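# Unlock and fold the card table's last standing leg

## Task

Release the lock on the one card-table leg that still stands up and swing that leg down until it lies flat like the other three. It must stay folded by itself, not only because a gripper holds it. Afterwards open the grippers and pull the arms away from the table.

## Robot and tools

Robot: two six-joint arms, left_arm and right_arm, each ending in a two-finger parallel gripper (85 mm max opening). Base positions in the scene frame: left_arm (-0.052, +0.604, 0) m, quat_wxyz (+0.997, 0, 0, +0.072); right_arm (+0.043, -0.611, 0) m, quat_wxyz (+1.000, 0, 0, -0.001).

Scene frame: origin on the table top midway between the arms, +x out over the table, +z up, left_arm on the +y side. The arm names do not match the left or right of any picture. Gripper frame: +z runs along the fingers away from the wrist, the pads close along y, and a flat block about 9 cm long sticks out toward +x and turns with the hand. The reported end_effector_position is the spot between the pads when shut; closed fingertips reach about 19 mm past it (6 mm when fully open), and the pads travel about 13 mm outward while closing, so keep that margin above surfaces.

execute_actions, argument actions (a list holding zero or one item) plus optional pictures (true/false). Empty list: nothing is sent, current state comes back. An item with rows: 1 to 15 rows, steps 1 to 15 (default 15), each step 1/30 s; if steps exceed the rows, the final row keeps being used. An item with only steps (up to 300): a pause counted from the previous result, including the time spent writing the reply. A refused call moves nothing.

Row layout (used by both execute_actions rows and move target): one flat list of 18 numbers, each in [-1, 1], always both arms: left dx, dy, dz, rx, ry, rz, left position, force_limit, speed, then the same nine for the right arm. dx..rz are an offset, not a pose: measured in that gripper's own axes from its pose in the latest result that showed it (before any such result, and for a second or later call within one reply, from where it is when the action begins). Scale: 1.0 = 0.6 m or 180 degrees; rx, ry, rz form a single rotation vector. Every row counts from that same starting pose, not from the row before. All zeros therefore pull the arm back to the starting pose; it is not a hold. Each control step the command is clipped to 70 mm and 16 degrees from the measured pose, and after an action the arm only drifts to its last clipped pose, so check the result and send the remainder.

Gripper numbers are absolute settings. position: +1 fully open, about -0.8 pads touch, -1 squeeze until blocked. force_limit: -1 about 20 N, 0 about 128 N, +1 about 235 N per pad (less on very thin items). speed: -1 about 20 mm/s, 0 about 85, +1 about 150; quicker closing adds a few newtons. To leave a gripper unchanged, resend its previous three numbers (a 0 is itself a command). New force or speed only take effect with a position change of at least 0.01; to grip more gently, open first.

move: target = one 18-number row as above (offsets from the same reference); speed in m/s, 0.002 to 0.5, default 0.25, turning capped at twice that in rad/s. Each hand follows a straight path; paths end together, last 0.5 to 10 s and are cut at 10 s. It does not steer around objects or the other arm, and hands can lag, wander, or overshoot speed near full reach. Finger numbers are applied at the start. The extra move: line reports done, off_target, moving, held or fault, plus limits (paced = pose clipped, held = steps blocked, after which motion may jump quickly) and each hand's distance to its goal.

wait: seconds 0 to 10; the robot gets nothing new. zoom_image: camera (cam_high 672x504, cam_low 672x504, cam_left_wrist 504x504, cam_right_wrist 504x504) and region [x0, y0, x1, y1] in pixels from the top-left, no larger than 504 by 504. read_manual: section "licences" only; moves nothing. finished_scene: scene = the current scene number; cannot be undone, and the result says whether the goal was met. Answering with no tool call ends everything.

Result lines: per arm, position (m), quat_wxyz and velocities (m/s, rad/s); printed positions can be off at long reach. object_status: 0 moving, 1 blocked while opening, 2 blocked while closing (a grip), 3 reached the target or fully shut. position_measured is in counts: 3 open, ~78 = 60 mm, ~130 = 40 mm, ~180 = 20 mm, ~230 pads together. HELD flags steps whose command was not sent; pose unreachable means the clearance check altered that arm's command; Hand target shows where the controller is now driving each hand. MOTOR HOT warns of heating; OVER-TEMPERATURE FAULT means brakes are on until cool.

The simulation keeps running while you write, so long replies let time pass.

Dangers: the arms are stiff; aiming even slightly past a firm contact can trip a stop. A contact torque at a joint's load limit (waist/shoulder 299, elbow 140, wrist joints 39.6 N m, held weight included) or an outside force of 144 N stops that arm for 10 s and drops the rest of the call. Never let the arms collide or push each other. Do not knock anything off the work area; loose items may occasionally get a brief push. Avoid drops, slams and forceful shoves. Joint ranges: elbow ±2.792 rad, others ±6.283 rad.

Suggested order: look and zoom to find the upright leg and its lock; approach slowly; release the lock; swing the leg down gently until flat; confirm it stays down unaided; open the gripper, retreat clear, check again, then call finished_scene.

Each tool is called after "Request:" by a JSON object that holds its "name" and its "arguments", one argument or row to a line.

## Session

Request:
{"name": "execute_actions", "arguments": {
  "actions": []
}}

Scene clock: 0.00 s of 4050.00 s.
left_arm: end_effector_position=(+0.2673, +0.6681, +0.3265) position_measured=3 object_status=3 end_effector_quat_wxyz=(+0.627, -0.668, -0.308, +0.258) end_effector_velocity=(-0.000, -0.000, -0.000) end_effector_angular_velocity=(-0.001, +0.001, -0.001) | right_arm: end_effector_position=(+0.6653, -0.5607, +0.2184) position_measured=3 object_status=3 end_effector_quat_wxyz=(-0.047, -0.482, +0.558, +0.673) end_effector_velocity=(+0.001, +0.000, -0.001) end_effector_angular_velocity=(-0.000, +0.001, +0.002)
Joint positions: left_arm=[-0.46   0.268  2.1    0.537  2.183  1.896] | right_arm=[-0.23   0.747  1.529  0.707  2.197 -1.694]
Joint velocities: left_arm=[-0.001 -0.     0.001 -0.001 -0.001  0.   ] | right_arm=[ 0.001  0.002 -0.001 -0.001  0.     0.   ]
Hand target (left_arm): +0.267, +0.668, +0.327; +0.627, -0.668, -0.308, +0.258
Hand target (right_arm): +0.665, -0.561, +0.218; -0.047, -0.482, +0.558, +0.673

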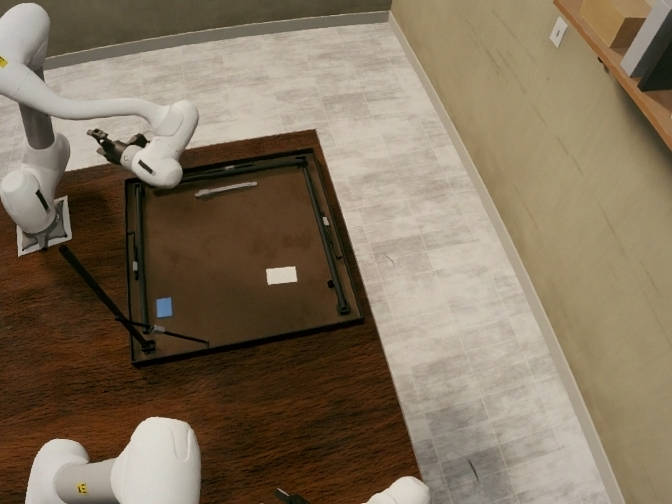

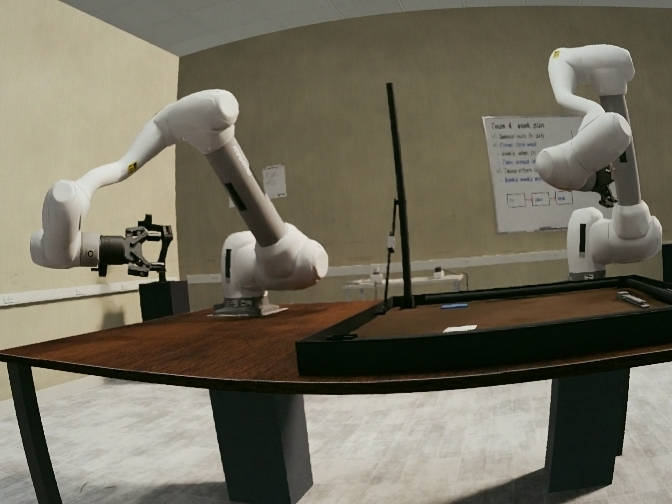

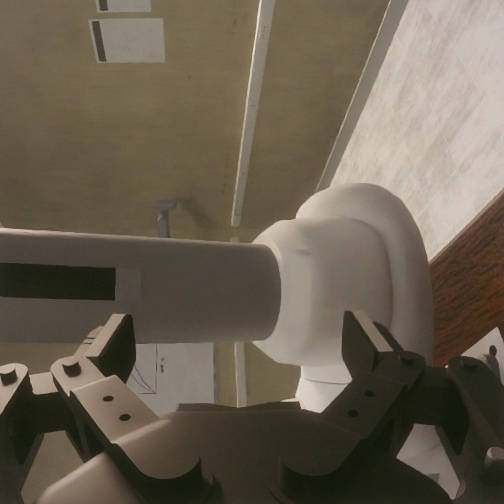

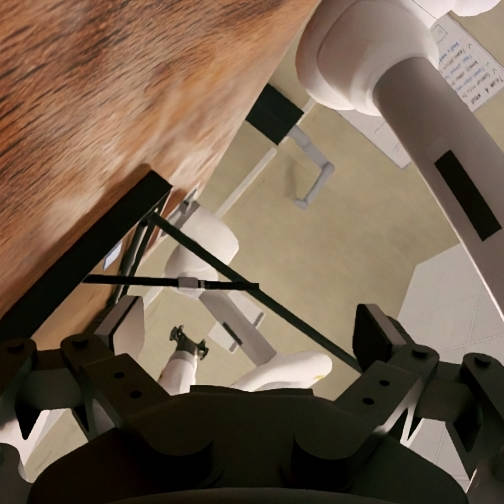

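Request:
{"name": "zoom_image", "arguments": {
  "camera": "cam_high",
  "region": [40, 140, 380, 380]
}}

Request:
{"name": "zoom_image", "arguments": {
  "camera": "cam_right_wrist",
  "region": [60, 160, 300, 340]
}}

Request:
{"name": "zoom_image", "arguments": {
  "camera": "cam_low",
  "region": [320, 180, 480, 340]
}}

Region (40, 140, 380, 380) of cam_high's 672x504 image, scaled by 1.482, with more detail than that image has; it fills the top 356 rows of this view, and the rest is white.

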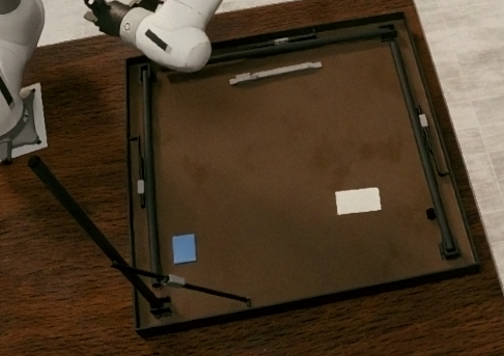

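Region (60, 160, 300, 340) of cam_right_wrist's 504x504 image, scaled by 2.100, with more detail than that image has; it fills the top 378 rows of this view, and the rest is white.

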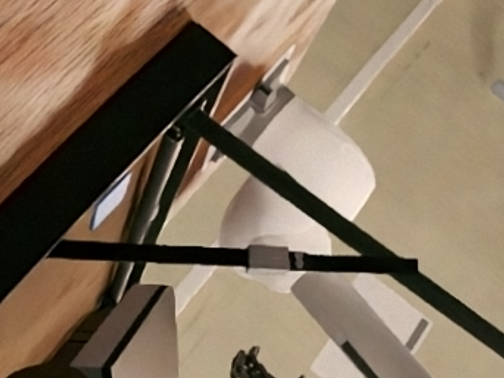

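Region (320, 180, 480, 340) of cam_low's 672x504 image, scaled by 3.150, with more detail than that image has.

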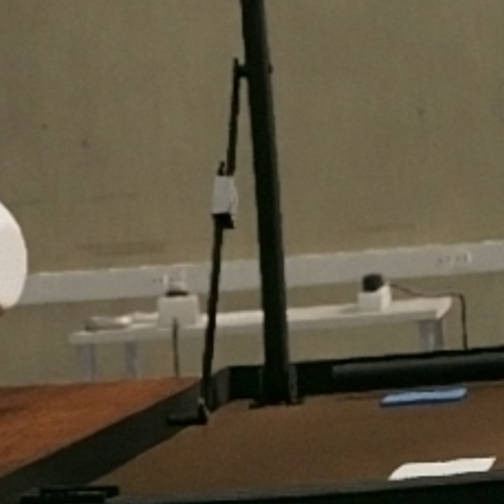

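Request:
{"name": "move", "arguments": {
  "target": [0,0,0,0,0,0,1,0,0, 0.087,0.093,0.618,-0.0486,-0.2687,0.4398,1,0,0]
}}

Scene clock: 30.27 s of 4050.00 s.
left_arm: end_effector_position=(+0.2673, +0.6681, +0.3265) position_measured=3 object_status=3 end_effector_quat_wxyz=(+0.627, -0.668, -0.308, +0.258) end_effector_velocity=(+0.000, +0.000, -0.000) end_effector_angular_velocity=(-0.002, -0.000, +0.000) | right_arm: end_effector_position=(+0.3505, -0.3514, +0.1990) position_measured=3 object_status=3 end_effector_quat_wxyz=(-0.270, +0.271, +0.653, +0.653) end_effector_velocity=(-0.001, +0.000, -0.000) end_effector_angular_velocity=(-0.000, +0.001, +0.001)
Joint positions: left_arm=[-0.46   0.268  2.1    0.537  2.183  1.896] | right_arm=[-0.238  0.303  2.617  1.337  1.623 -0.57 ]
Joint velocities: left_arm=[ 0.001  0.    -0.001 -0.001 -0.001  0.001] | right_arm=[ 0.001 -0.     0.001 -0.    -0.     0.001]
Hand target (left_arm): +0.267, +0.668, +0.327; +0.627, -0.668, -0.308, +0.258
Hand target (right_arm): +0.350, -0.351, +0.199; -0.270, +0.271, +0.653, +0.653
Off the commanded pose (left_arm): 0.000 m, 0 deg.
Off the commanded pose (right_arm): 0.001 m, 0 deg.
After step 90, 23.67 s passed at rest.
move: done

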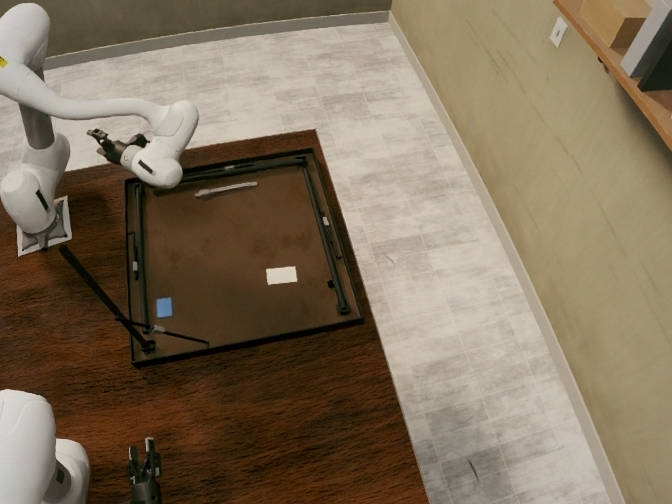

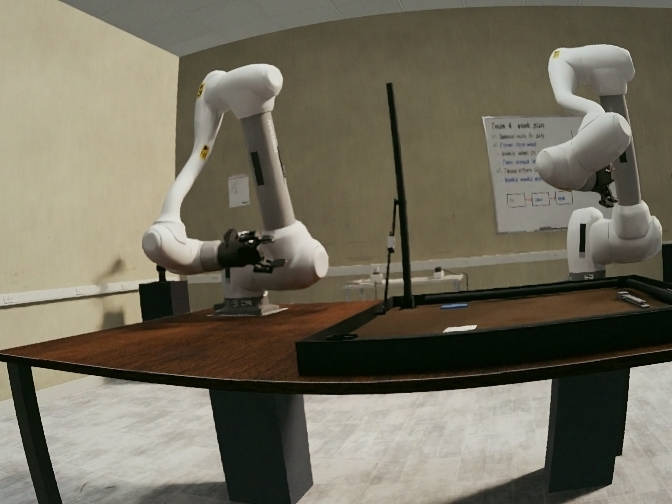

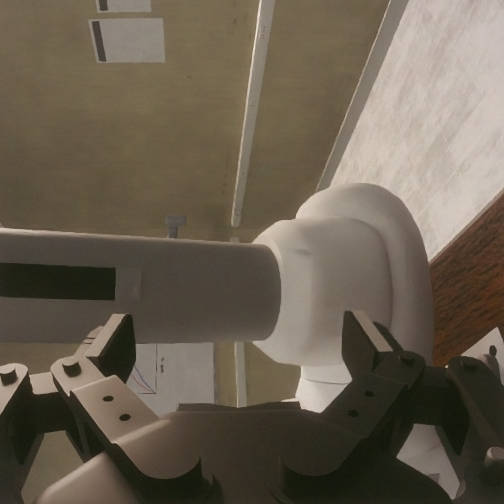

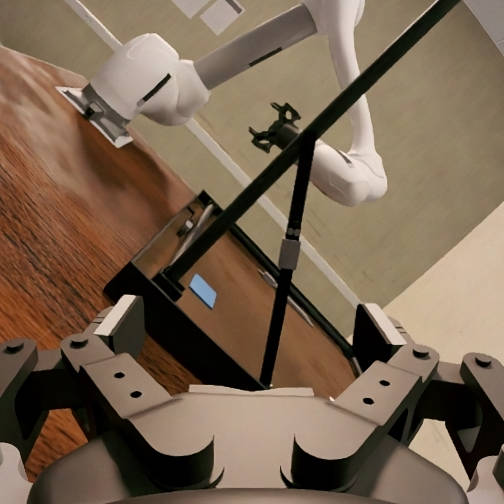

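Request:
{"name": "move", "arguments": {
  "target": [0,0,0,0,0,0,1,0,0, 0,0.08,0.3,0,0,0,1,0,0]
}}

Scene clock: 37.57 s of 4050.00 s.
left_arm: end_effector_position=(+0.2673, +0.6681, +0.3265) position_measured=3 object_status=3 end_effector_quat_wxyz=(+0.627, -0.668, -0.308, +0.258) end_effector_velocity=(+0.000, +0.000, +0.001) end_effector_angular_velocity=(-0.001, +0.001, -0.001) | right_arm: end_effector_position=(+0.3844, -0.1718, +0.2328) position_measured=3 object_status=3 end_effector_quat_wxyz=(-0.270, +0.271, +0.653, +0.653) end_effector_velocity=(-0.000, -0.000, -0.000) end_effector_angular_velocity=(-0.001, +0.001, -0.001)
Joint positions: left_arm=[-0.46   0.268  2.1    0.537  2.183  1.896] | right_arm=[ 0.298  0.259  2.501  1.847  1.461 -0.419]
Joint velocities: left_arm=[ 0.    -0.001 -0.     0.002  0.001  0.003] | right_arm=[-0.001 -0.     0.001  0.001 -0.     0.   ]
Hand target (left_arm): +0.267, +0.668, +0.327; +0.627, -0.668, -0.308, +0.258
Hand target (right_arm): +0.384, -0.172, +0.233; -0.270, +0.271, +0.653, +0.653
Off the commanded pose (left_arm): 0.000 m, 0 deg.
Off the commanded pose (right_arm): 0.000 m, 0 deg.
After step 90, 3.13 s passed at rest.
move: done

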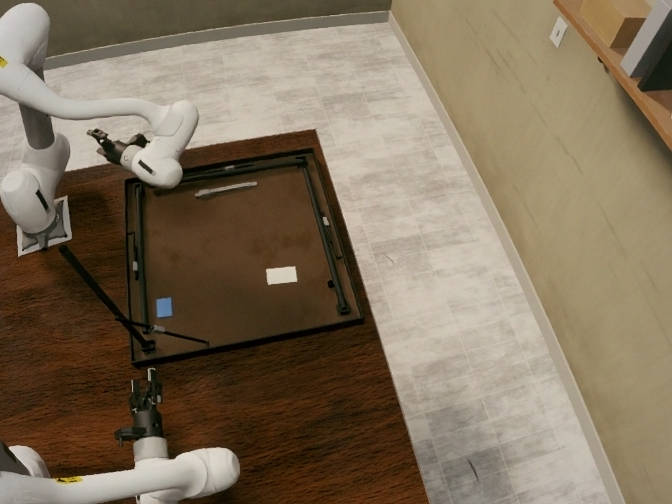

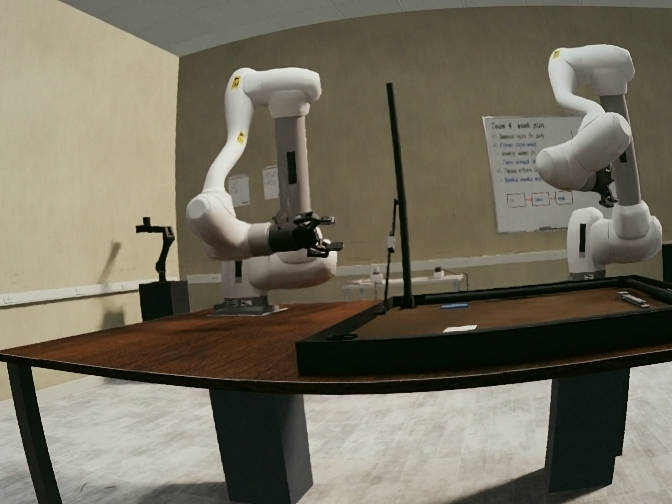

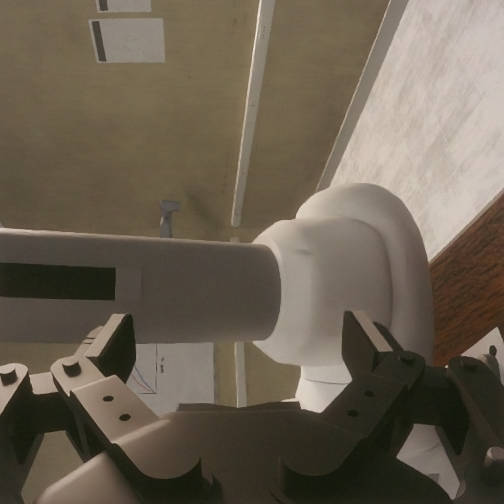

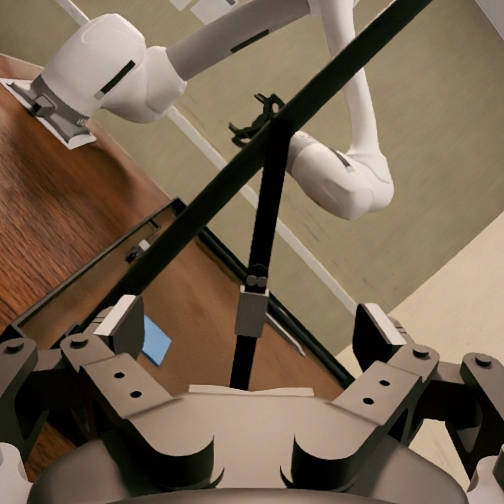

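Request:
{"name": "zoom_image", "arguments": {
  "camera": "cam_right_wrist",
  "region": [170, 200, 340, 390]
}}

Request:
{"name": "zoom_image", "arguments": {
  "camera": "cam_high",
  "region": [100, 200, 220, 360]
}}

Region (170, 200, 340, 390) of cam_right_wrist's 504x504 image, scaled by 2.653, with more detail than that image has; it fills the left 451 columns of this view, and the rest is white.

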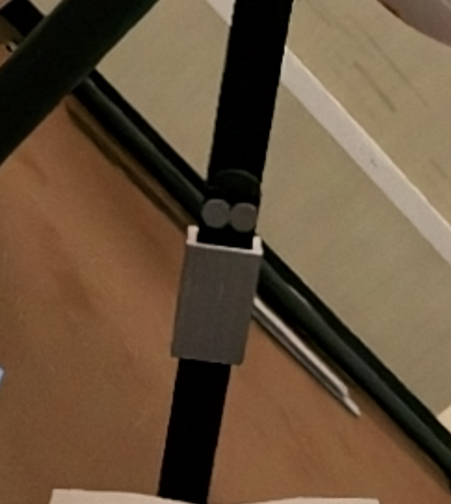

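Region (100, 200, 220, 360) of cam_high's 672x504 image, scaled by 3.150, with more detail than that image has; it fills the left 378 columns of this view, and the rest is white.

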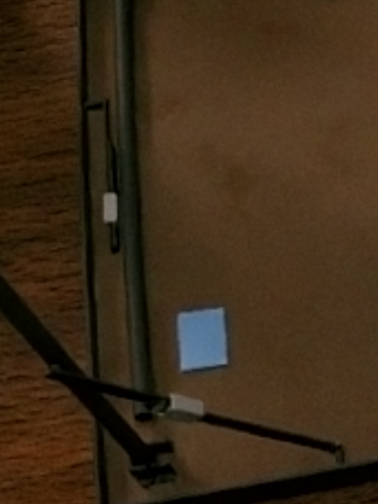

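Request:
{"name": "move", "arguments": {
  "target": [0,0,0,0,0,0,1,0,0, -0.09,0.0,0.16,0,0,0.045,1,0,0],
  "speed": 0.15
}}

Scene clock: 53.67 s of 4050.00 s.
left_arm: end_effector_position=(+0.2673, +0.6681, +0.3265) position_measured=3 object_status=3 end_effector_quat_wxyz=(+0.627, -0.668, -0.308, +0.258) end_effector_velocity=(-0.000, -0.000, -0.000) end_effector_angular_velocity=(-0.000, +0.000, +0.002) | right_arm: end_effector_position=(+0.4226, -0.0759, +0.1947) position_measured=3 object_status=3 end_effector_quat_wxyz=(-0.316, +0.316, +0.633, +0.632) end_effector_velocity=(+0.001, -0.000, -0.000) end_effector_angular_velocity=(-0.000, +0.001, -0.000)
Joint positions: left_arm=[-0.46   0.268  2.1    0.537  2.183  1.896] | right_arm=[ 0.481  0.417  2.37   2.024  1.409 -0.327]
Joint velocities: left_arm=[ 0.     0.     0.    -0.002  0.001 -0.001] | right_arm=[-0.001  0.001 -0.001 -0.     0.     0.   ]
Hand target (left_arm): +0.267, +0.668, +0.327; +0.627, -0.668, -0.308, +0.258
Hand target (right_arm): +0.423, -0.076, +0.195; -0.316, +0.316, +0.633, +0.632
Off the commanded pose (left_arm): 0.000 m, 0 deg.
Off the commanded pose (right_arm): 0.000 m, 0 deg.
After step 90, 12.03 s passed at rest.
move: done

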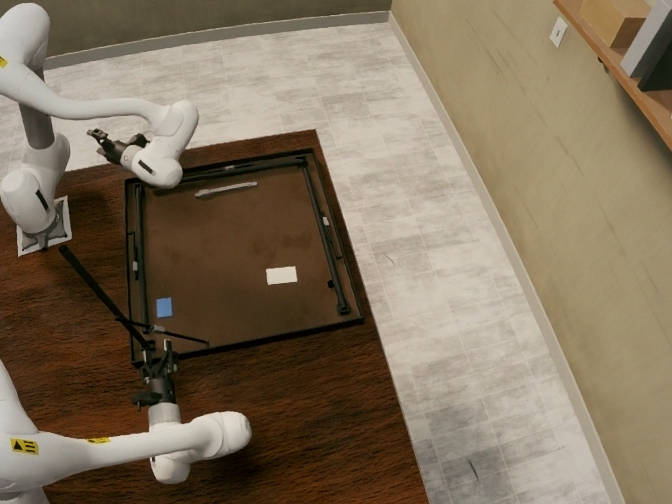

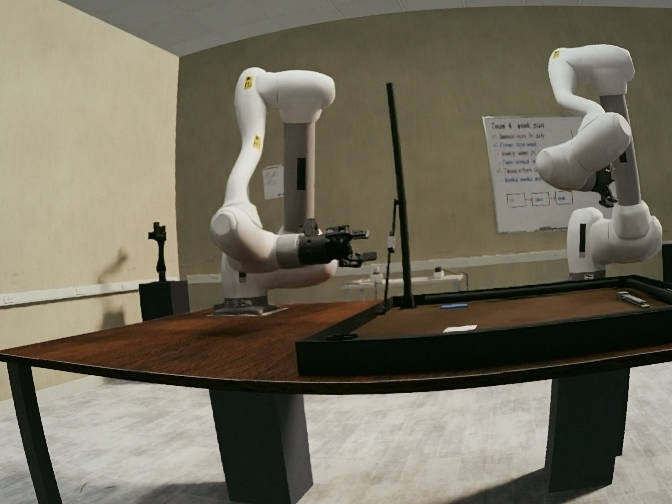

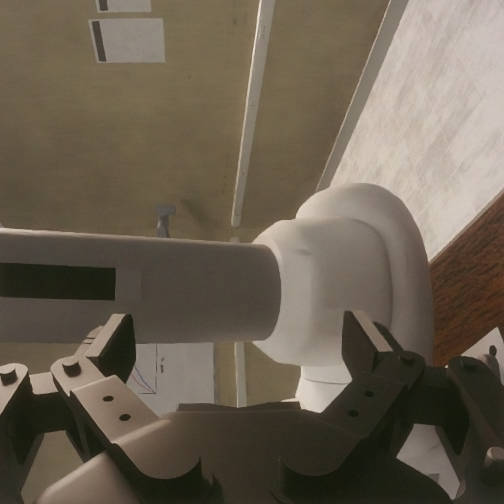

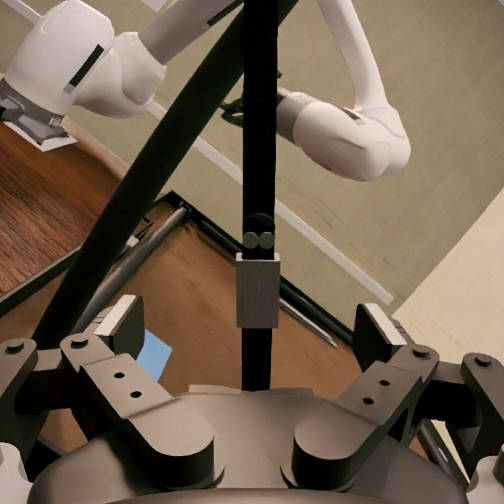

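Request:
{"name": "move", "arguments": {
  "target": [0,0,0,0,0,0,1,0,0, 0,0.008,0.092,0,0,0,1,0,0],
  "speed": 0.08
}}

Scene clock: 58.90 s of 4050.00 s.
left_arm: end_effector_position=(+0.2673, +0.6681, +0.3265) position_measured=3 object_status=3 end_effector_quat_wxyz=(+0.627, -0.668, -0.308, +0.258) end_effector_velocity=(+0.000, +0.000, -0.000) end_effector_angular_velocity=(-0.000, -0.000, +0.000) | right_arm: end_effector_position=(+0.4264, -0.0208, +0.1975) position_measured=3 object_status=3 end_effector_quat_wxyz=(-0.316, +0.316, +0.633, +0.632) end_effector_velocity=(-0.000, +0.001, +0.001) end_effector_angular_velocity=(+0.002, -0.002, +0.001)
Joint positions: left_arm=[-0.46   0.268  2.1    0.537  2.183  1.896] | right_arm=[ 0.58   0.44   2.305  2.113  1.357 -0.307]
Joint velocities: left_arm=[ 0.    -0.    -0.    -0.    -0.001  0.   ] | right_arm=[ 0.001 -0.002 -0.001 -0.     0.     0.   ]
Hand target (left_arm): +0.267, +0.668, +0.327; +0.627, -0.668, -0.308, +0.258
Hand target (right_arm): +0.426, -0.021, +0.198; -0.316, +0.316, +0.633, +0.632
Off the commanded pose (left_arm): 0.000 m, 0 deg.
Off the commanded pose (right_arm): 0.000 m, 0 deg.
After step 90, 1.27 s passed at rest.
move: done

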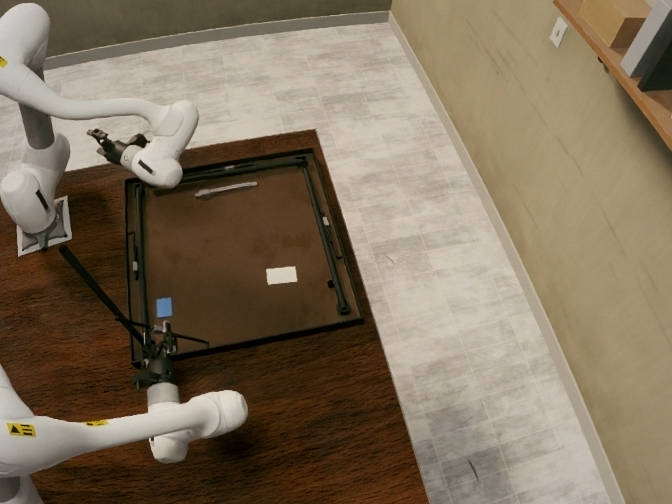

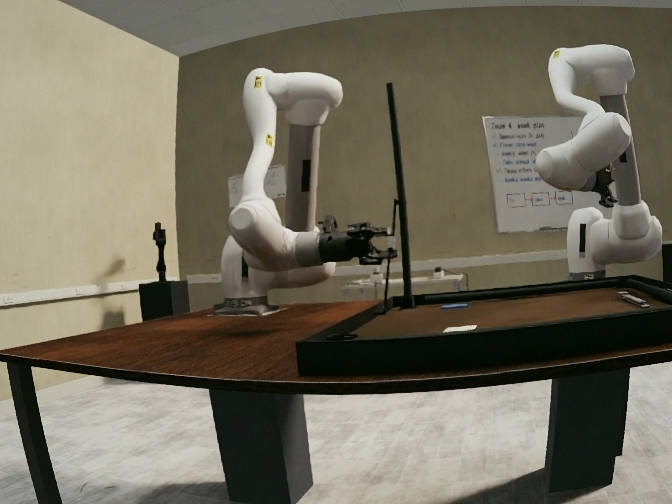

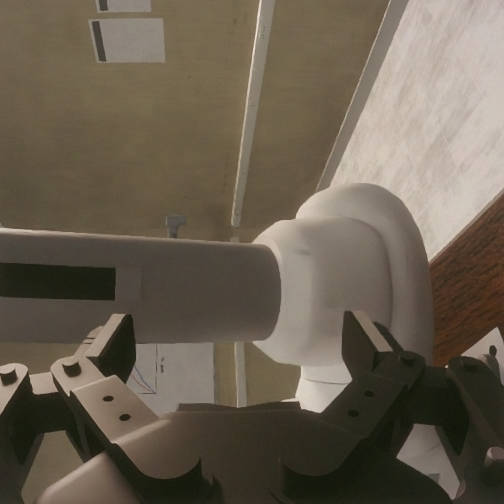

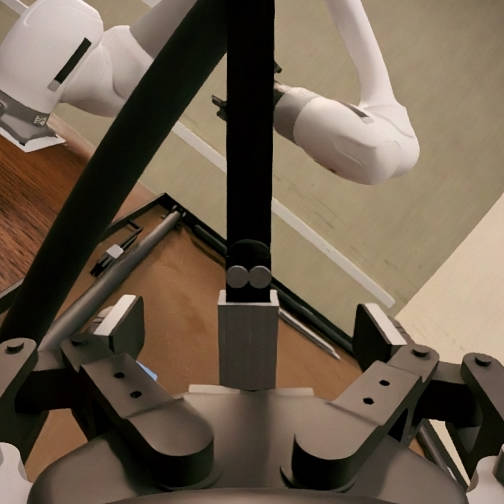

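Grip, then slide down.

Request:
{"name": "move", "arguments": {
  "target": [0,0,0,0,0,0,1,0,0, -0.008,0,0.005,0,0,0,-1,-0.5,-0.3],
  "speed": 0.03
}}

Request:
{"name": "move", "arguments": {
  "target": [0,0,0,0,0,0,1,0,0, -0.075,0,0,0,0,0,-1,-0.5,-0.3],
  "speed": 0.03
}}

Scene clock: 66.77 s of 4050.00 s.
left_arm: end_effector_position=(+0.2673, +0.6681, +0.3265) position_measured=3 object_status=3 end_effector_quat_wxyz=(+0.627, -0.668, -0.308, +0.258) end_effector_velocity=(-0.000, -0.000, +0.000) end_effector_angular_velocity=(+0.001, +0.001, -0.000) | right_arm: end_effector_position=(+0.4294, -0.0177, +0.1937) position_measured=177 object_status=0 end_effector_quat_wxyz=(-0.316, +0.316, +0.633, +0.632) end_effector_velocity=(+0.000, -0.000, +0.001) end_effector_angular_velocity=(-0.000, -0.001, -0.000)
Joint positions: left_arm=[-0.46   0.268  2.1    0.537  2.183  1.896] | right_arm=[ 0.582  0.451  2.298  2.115  1.359 -0.311]
Joint velocities: left_arm=[-0.    -0.     0.001  0.     0.001  0.001] | right_arm=[-0.001 -0.001  0.    -0.001 -0.001 -0.   ]
Hand target (left_arm): +0.267, +0.668, +0.327; +0.627, -0.668, -0.308, +0.258
Hand target (right_arm): +0.429, -0.018, +0.194; -0.316, +0.316, +0.633, +0.632
Off the commanded pose (left_arm): 0.000 m, 0 deg.
Off the commanded pose (right_arm): 0.000 m, 0 deg.
After step 90, 3.60 s passed at rest.
move: done

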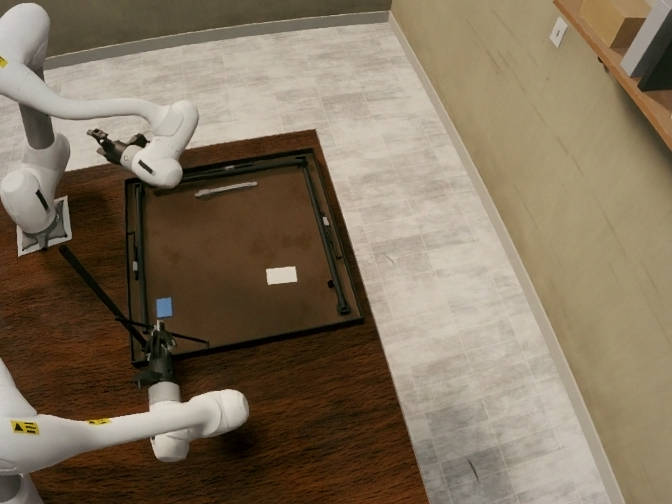

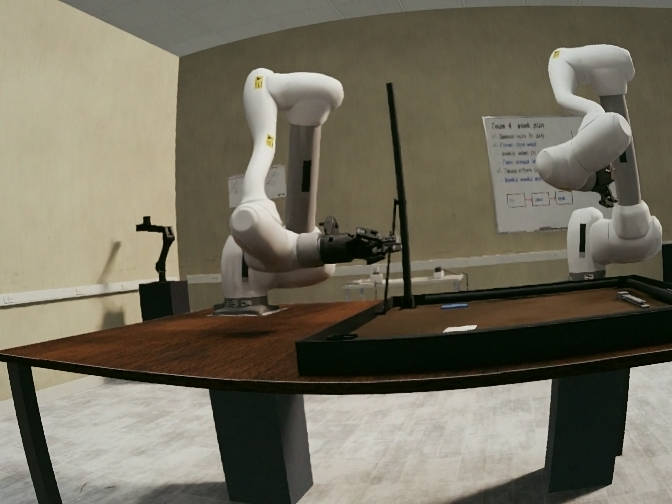

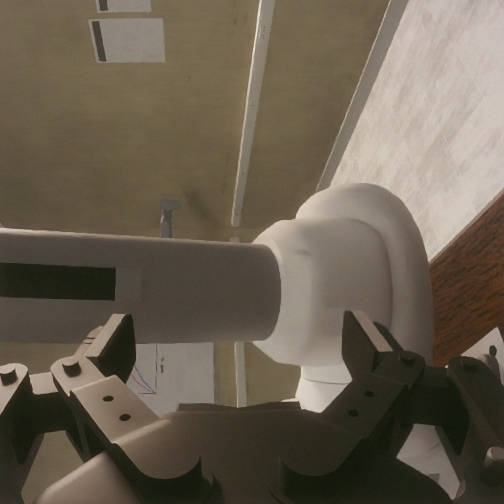

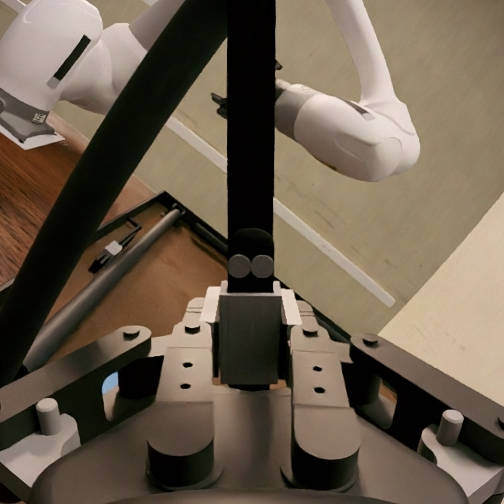

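Scene clock: 68.50 s of 4050.00 s.
left_arm: end_effector_position=(+0.2673, +0.6681, +0.3265) position_measured=3 object_status=3 end_effector_quat_wxyz=(+0.627, -0.668, -0.308, +0.258) end_effector_velocity=(-0.000, -0.000, -0.000) end_effector_angular_velocity=(-0.001, +0.001, +0.001) | right_arm: end_effector_position=(+0.4564, -0.0177, +0.1578) position_measured=177 object_status=2 end_effector_quat_wxyz=(-0.316, +0.316, +0.633, +0.632) end_effector_velocity=(+0.001, +0.000, +0.000) end_effector_angular_velocity=(+0.000, -0.002, -0.001)
Joint positions: left_arm=[-0.46   0.268  2.1    0.537  2.183  1.896] | right_arm=[ 0.553  0.539  2.26   2.096  1.393 -0.349]
Joint velocities: left_arm=[-0.    -0.     0.    -0.001  0.     0.   ] | right_arm=[-0.     0.    -0.001  0.    -0.    -0.   ]
Hand target (left_arm): +0.267, +0.668, +0.327; +0.627, -0.668, -0.308, +0.258
Hand target (right_arm): +0.456, -0.018, +0.158; -0.316, +0.316, +0.633, +0.632
Off the commanded pose (left_arm): 0.000 m, 0 deg.
Off the commanded pose (right_arm): 0.000 m, 0 deg.
move: done

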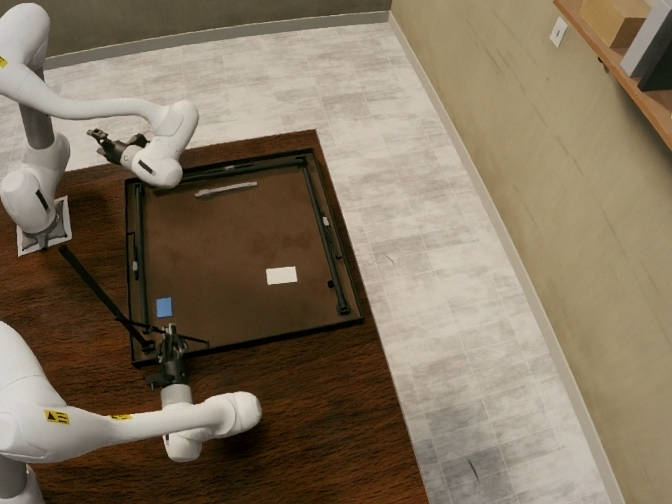

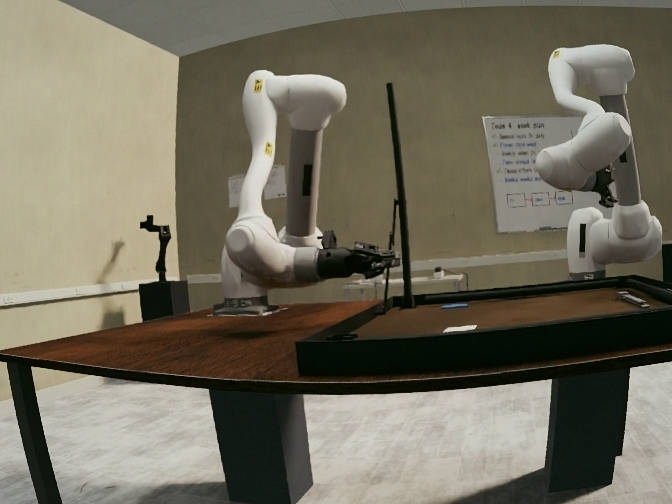

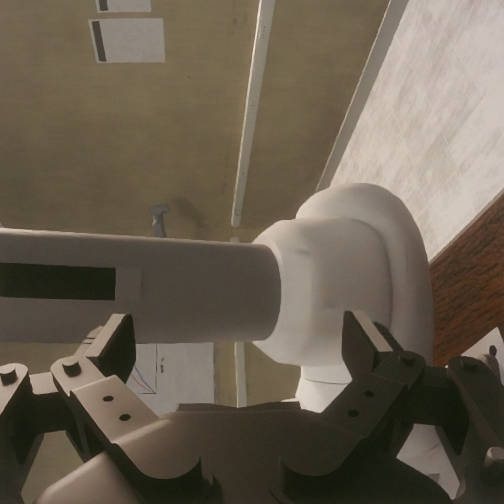

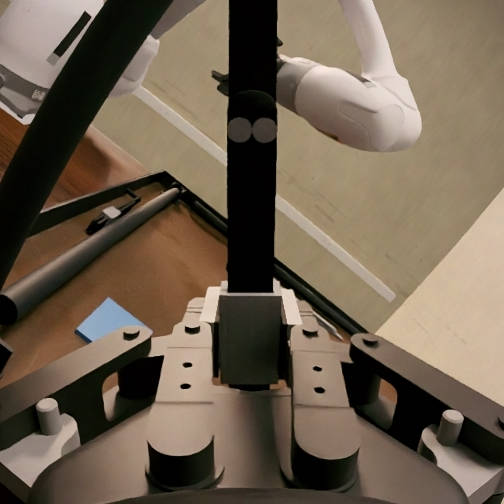

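Request:
{"name": "move", "arguments": {
  "target": [0,0,0,0,0,0,1,0,0, -0.003,0.037,0,0,0,0.044,-1,-0.5,-0.3],
  "speed": 0.02
}}

Scene clock: 79.93 s of 4050.00 s.
left_arm: end_effector_position=(+0.2673, +0.6681, +0.3265) position_measured=3 object_status=3 end_effector_quat_wxyz=(+0.627, -0.668, -0.308, +0.258) end_effector_velocity=(-0.000, -0.001, -0.001) end_effector_angular_velocity=(-0.004, +0.001, -0.000) | right_arm: end_effector_position=(+0.4752, -0.0177, +0.1697) position_measured=177 object_status=2 end_effector_quat_wxyz=(-0.359, +0.359, +0.609, +0.609) end_effector_velocity=(-0.001, +0.000, +0.001) end_effector_angular_velocity=(+0.001, -0.001, +0.001)
Joint positions: left_arm=[-0.46   0.268  2.1    0.537  2.183  1.896] | right_arm=[ 0.534  0.527  2.23   2.071  1.379 -0.171]
Joint velocities: left_arm=[-0.001  0.     0.    -0.002 -0.001  0.002] | right_arm=[ 0.001 -0.002 -0.    -0.001  0.     0.001]
Hand target (left_arm): +0.267, +0.668, +0.327; +0.627, -0.668, -0.308, +0.258
Hand target (right_arm): +0.475, -0.018, +0.170; -0.359, +0.359, +0.609, +0.609
Off the commanded pose (left_arm): 0.000 m, 0 deg.
Off the commanded pose (right_arm): 0.000 m, 0 deg.
After step 90, 4.77 s passed at rest.
move: done

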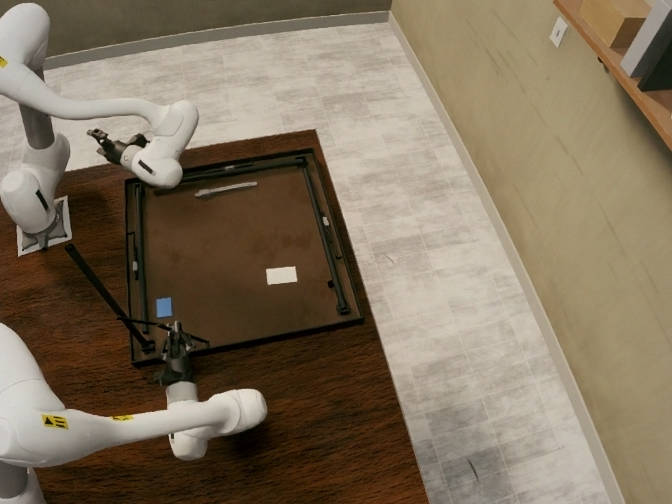

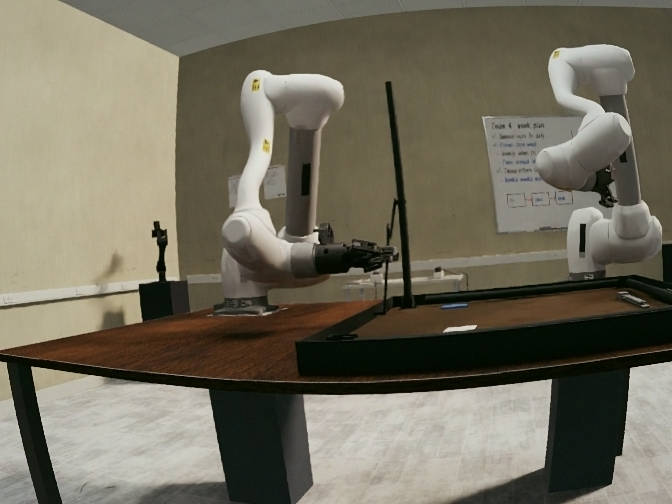

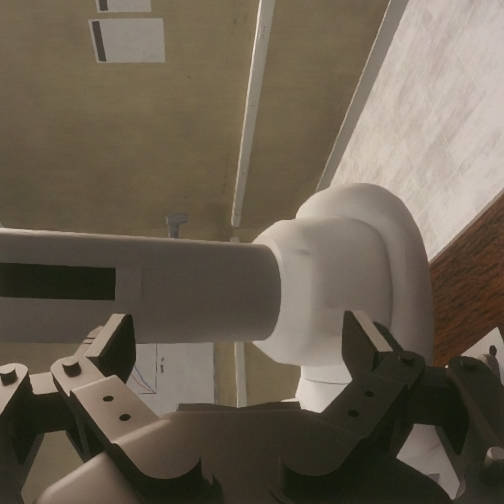

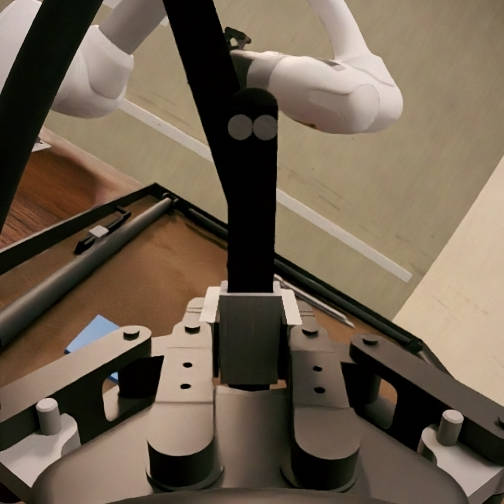

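Request:
{"name": "move", "arguments": {
  "target": [-0.889,-0.339,-0.668,-0.5613,0.556,-0.1916,1,0,0, 0,0,0,0,0,0,-1,-0.5,-0.3]
}}

Scene clock: 101.07 s of 4050.00 s.
left_arm: end_effector_position=(+0.1818, +0.0100, +0.5398) position_measured=3 object_status=3 end_effector_quat_wxyz=(+0.000, +0.707, +0.000, +0.707) end_effector_velocity=(-0.000, -0.000, +0.000) end_effector_angular_velocity=(-0.000, -0.001, -0.001) | right_arm: end_effector_position=(+0.4752, -0.0177, +0.1697) position_measured=177 object_status=2 end_effector_quat_wxyz=(-0.359, +0.359, +0.609, +0.609) end_effector_velocity=(-0.000, +0.001, -0.000) end_effector_angular_velocity=(-0.000, -0.000, +0.000)
Joint positions: left_arm=[-1.882  0.139  1.849  1.503  1.723  1.147] | right_arm=[ 0.534  0.527  2.23   2.071  1.379 -0.171]
Joint velocities: left_arm=[-0.001 -0.     0.     0.001 -0.     0.   ] | right_arm=[ 0.001  0.001 -0.001  0.001 -0.001 -0.   ]
Hand target (left_arm): +0.182, +0.010, +0.540; +0.000, +0.707, +0.000, +0.707
Hand target (right_arm): +0.475, -0.018, +0.170; -0.359, +0.359, +0.609, +0.609
Off the commanded pose (left_arm): 0.001 m, 0 deg.
Off the commanded pose (right_arm): 0.000 m, 0 deg.
After step 90, 12.67 s passed at rest.
move: done

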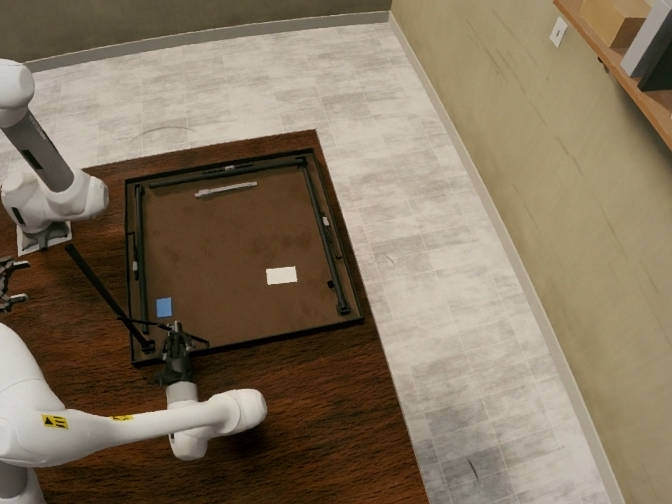

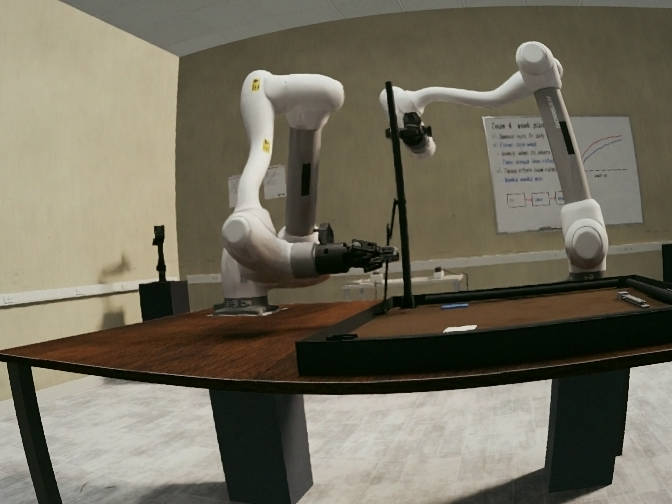

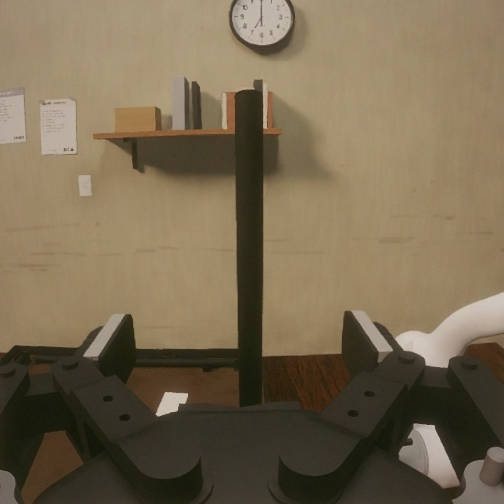

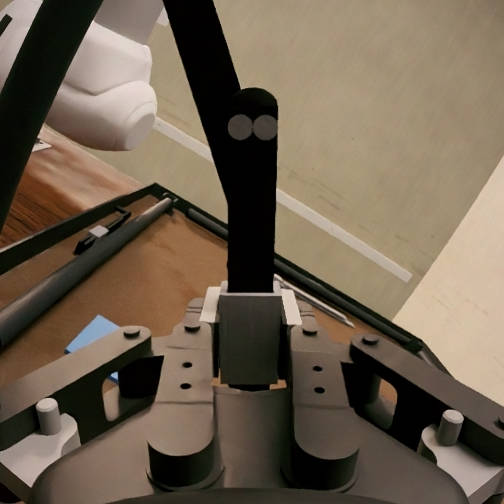

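Width 26px; advance 0.12.

Request:
{"name": "move", "arguments": {
  "target": [0,0.01,0.2,0,0,0,1,0,0, 0,0,0,0,0,0,-1,-0.5,-0.3],
  "speed": 0.1
}}

Scene clock: 106.70 s of 4050.00 s.
left_arm: end_effector_position=(+0.3016, +0.0039, +0.5398) position_measured=3 object_status=3 end_effector_quat_wxyz=(+0.000, +0.707, +0.000, +0.707) end_effector_velocity=(-0.000, -0.001, +0.000) end_effector_angular_velocity=(-0.001, -0.000, -0.002) | right_arm: end_effector_position=(+0.4752, -0.0177, +0.1697) position_measured=177 object_status=2 end_effector_quat_wxyz=(-0.359, +0.359, +0.609, +0.609) end_effector_velocity=(-0.000, -0.001, +0.002) end_effector_angular_velocity=(+0.001, -0.001, -0.003)
Joint positions: left_arm=[-1.681  0.147  1.841  1.585  1.539  1.153] | right_arm=[ 0.534  0.527  2.23   2.071  1.379 -0.171]
Joint velocities: left_arm=[-0.001  0.    -0.     0.001 -0.002 -0.001] | right_arm=[-0.    -0.003  0.002  0.002 -0.    -0.001]
Hand target (left_arm): +0.302, +0.004, +0.540; +0.000, +0.707, +0.000, +0.707
Hand target (right_arm): +0.475, -0.018, +0.170; -0.359, +0.359, +0.609, +0.609
Off the commanded pose (left_arm): 0.000 m, 0 deg.
Off the commanded pose (right_arm): 0.000 m, 0 deg.
After step 90, 1.13 s passed at rest.
move: done

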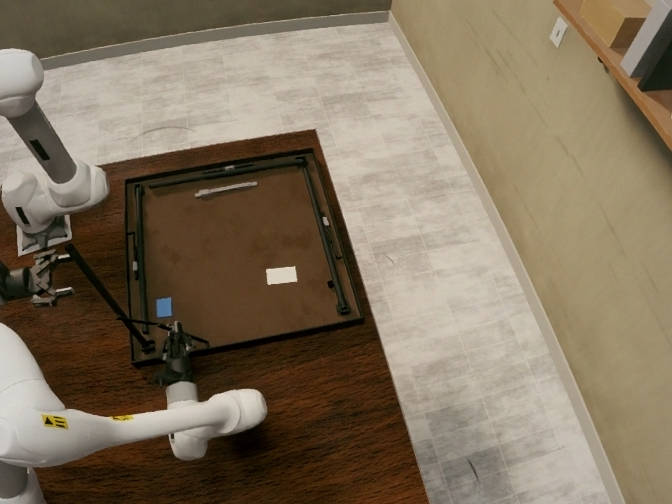

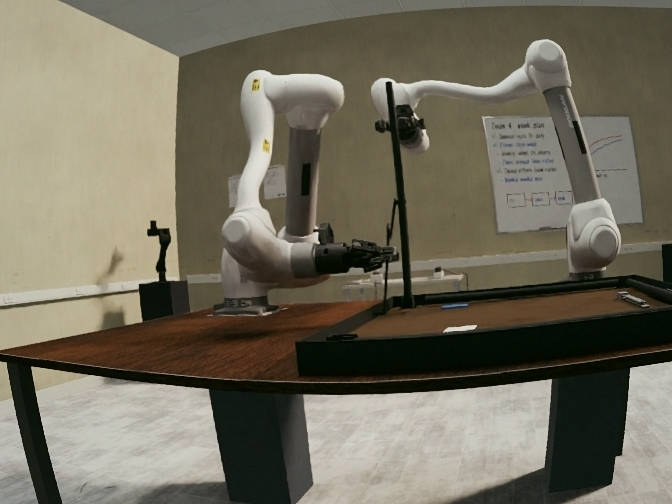

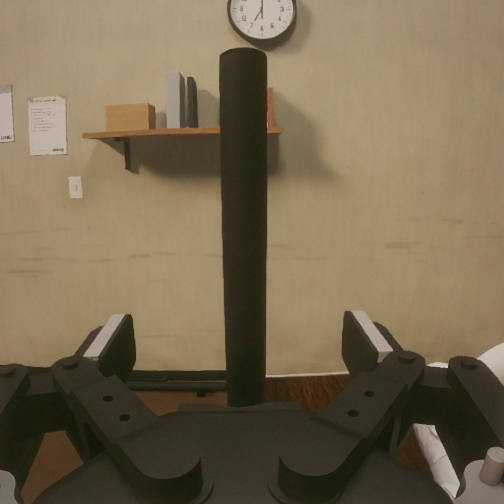

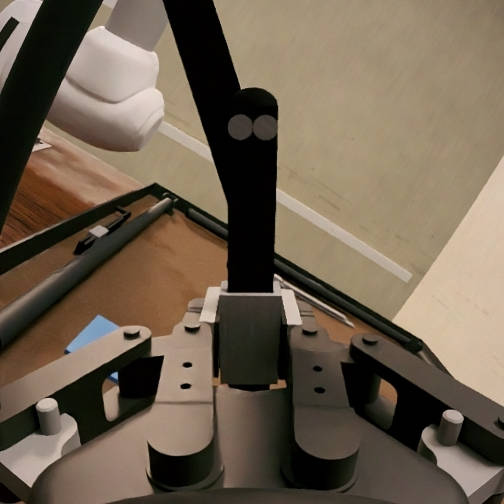

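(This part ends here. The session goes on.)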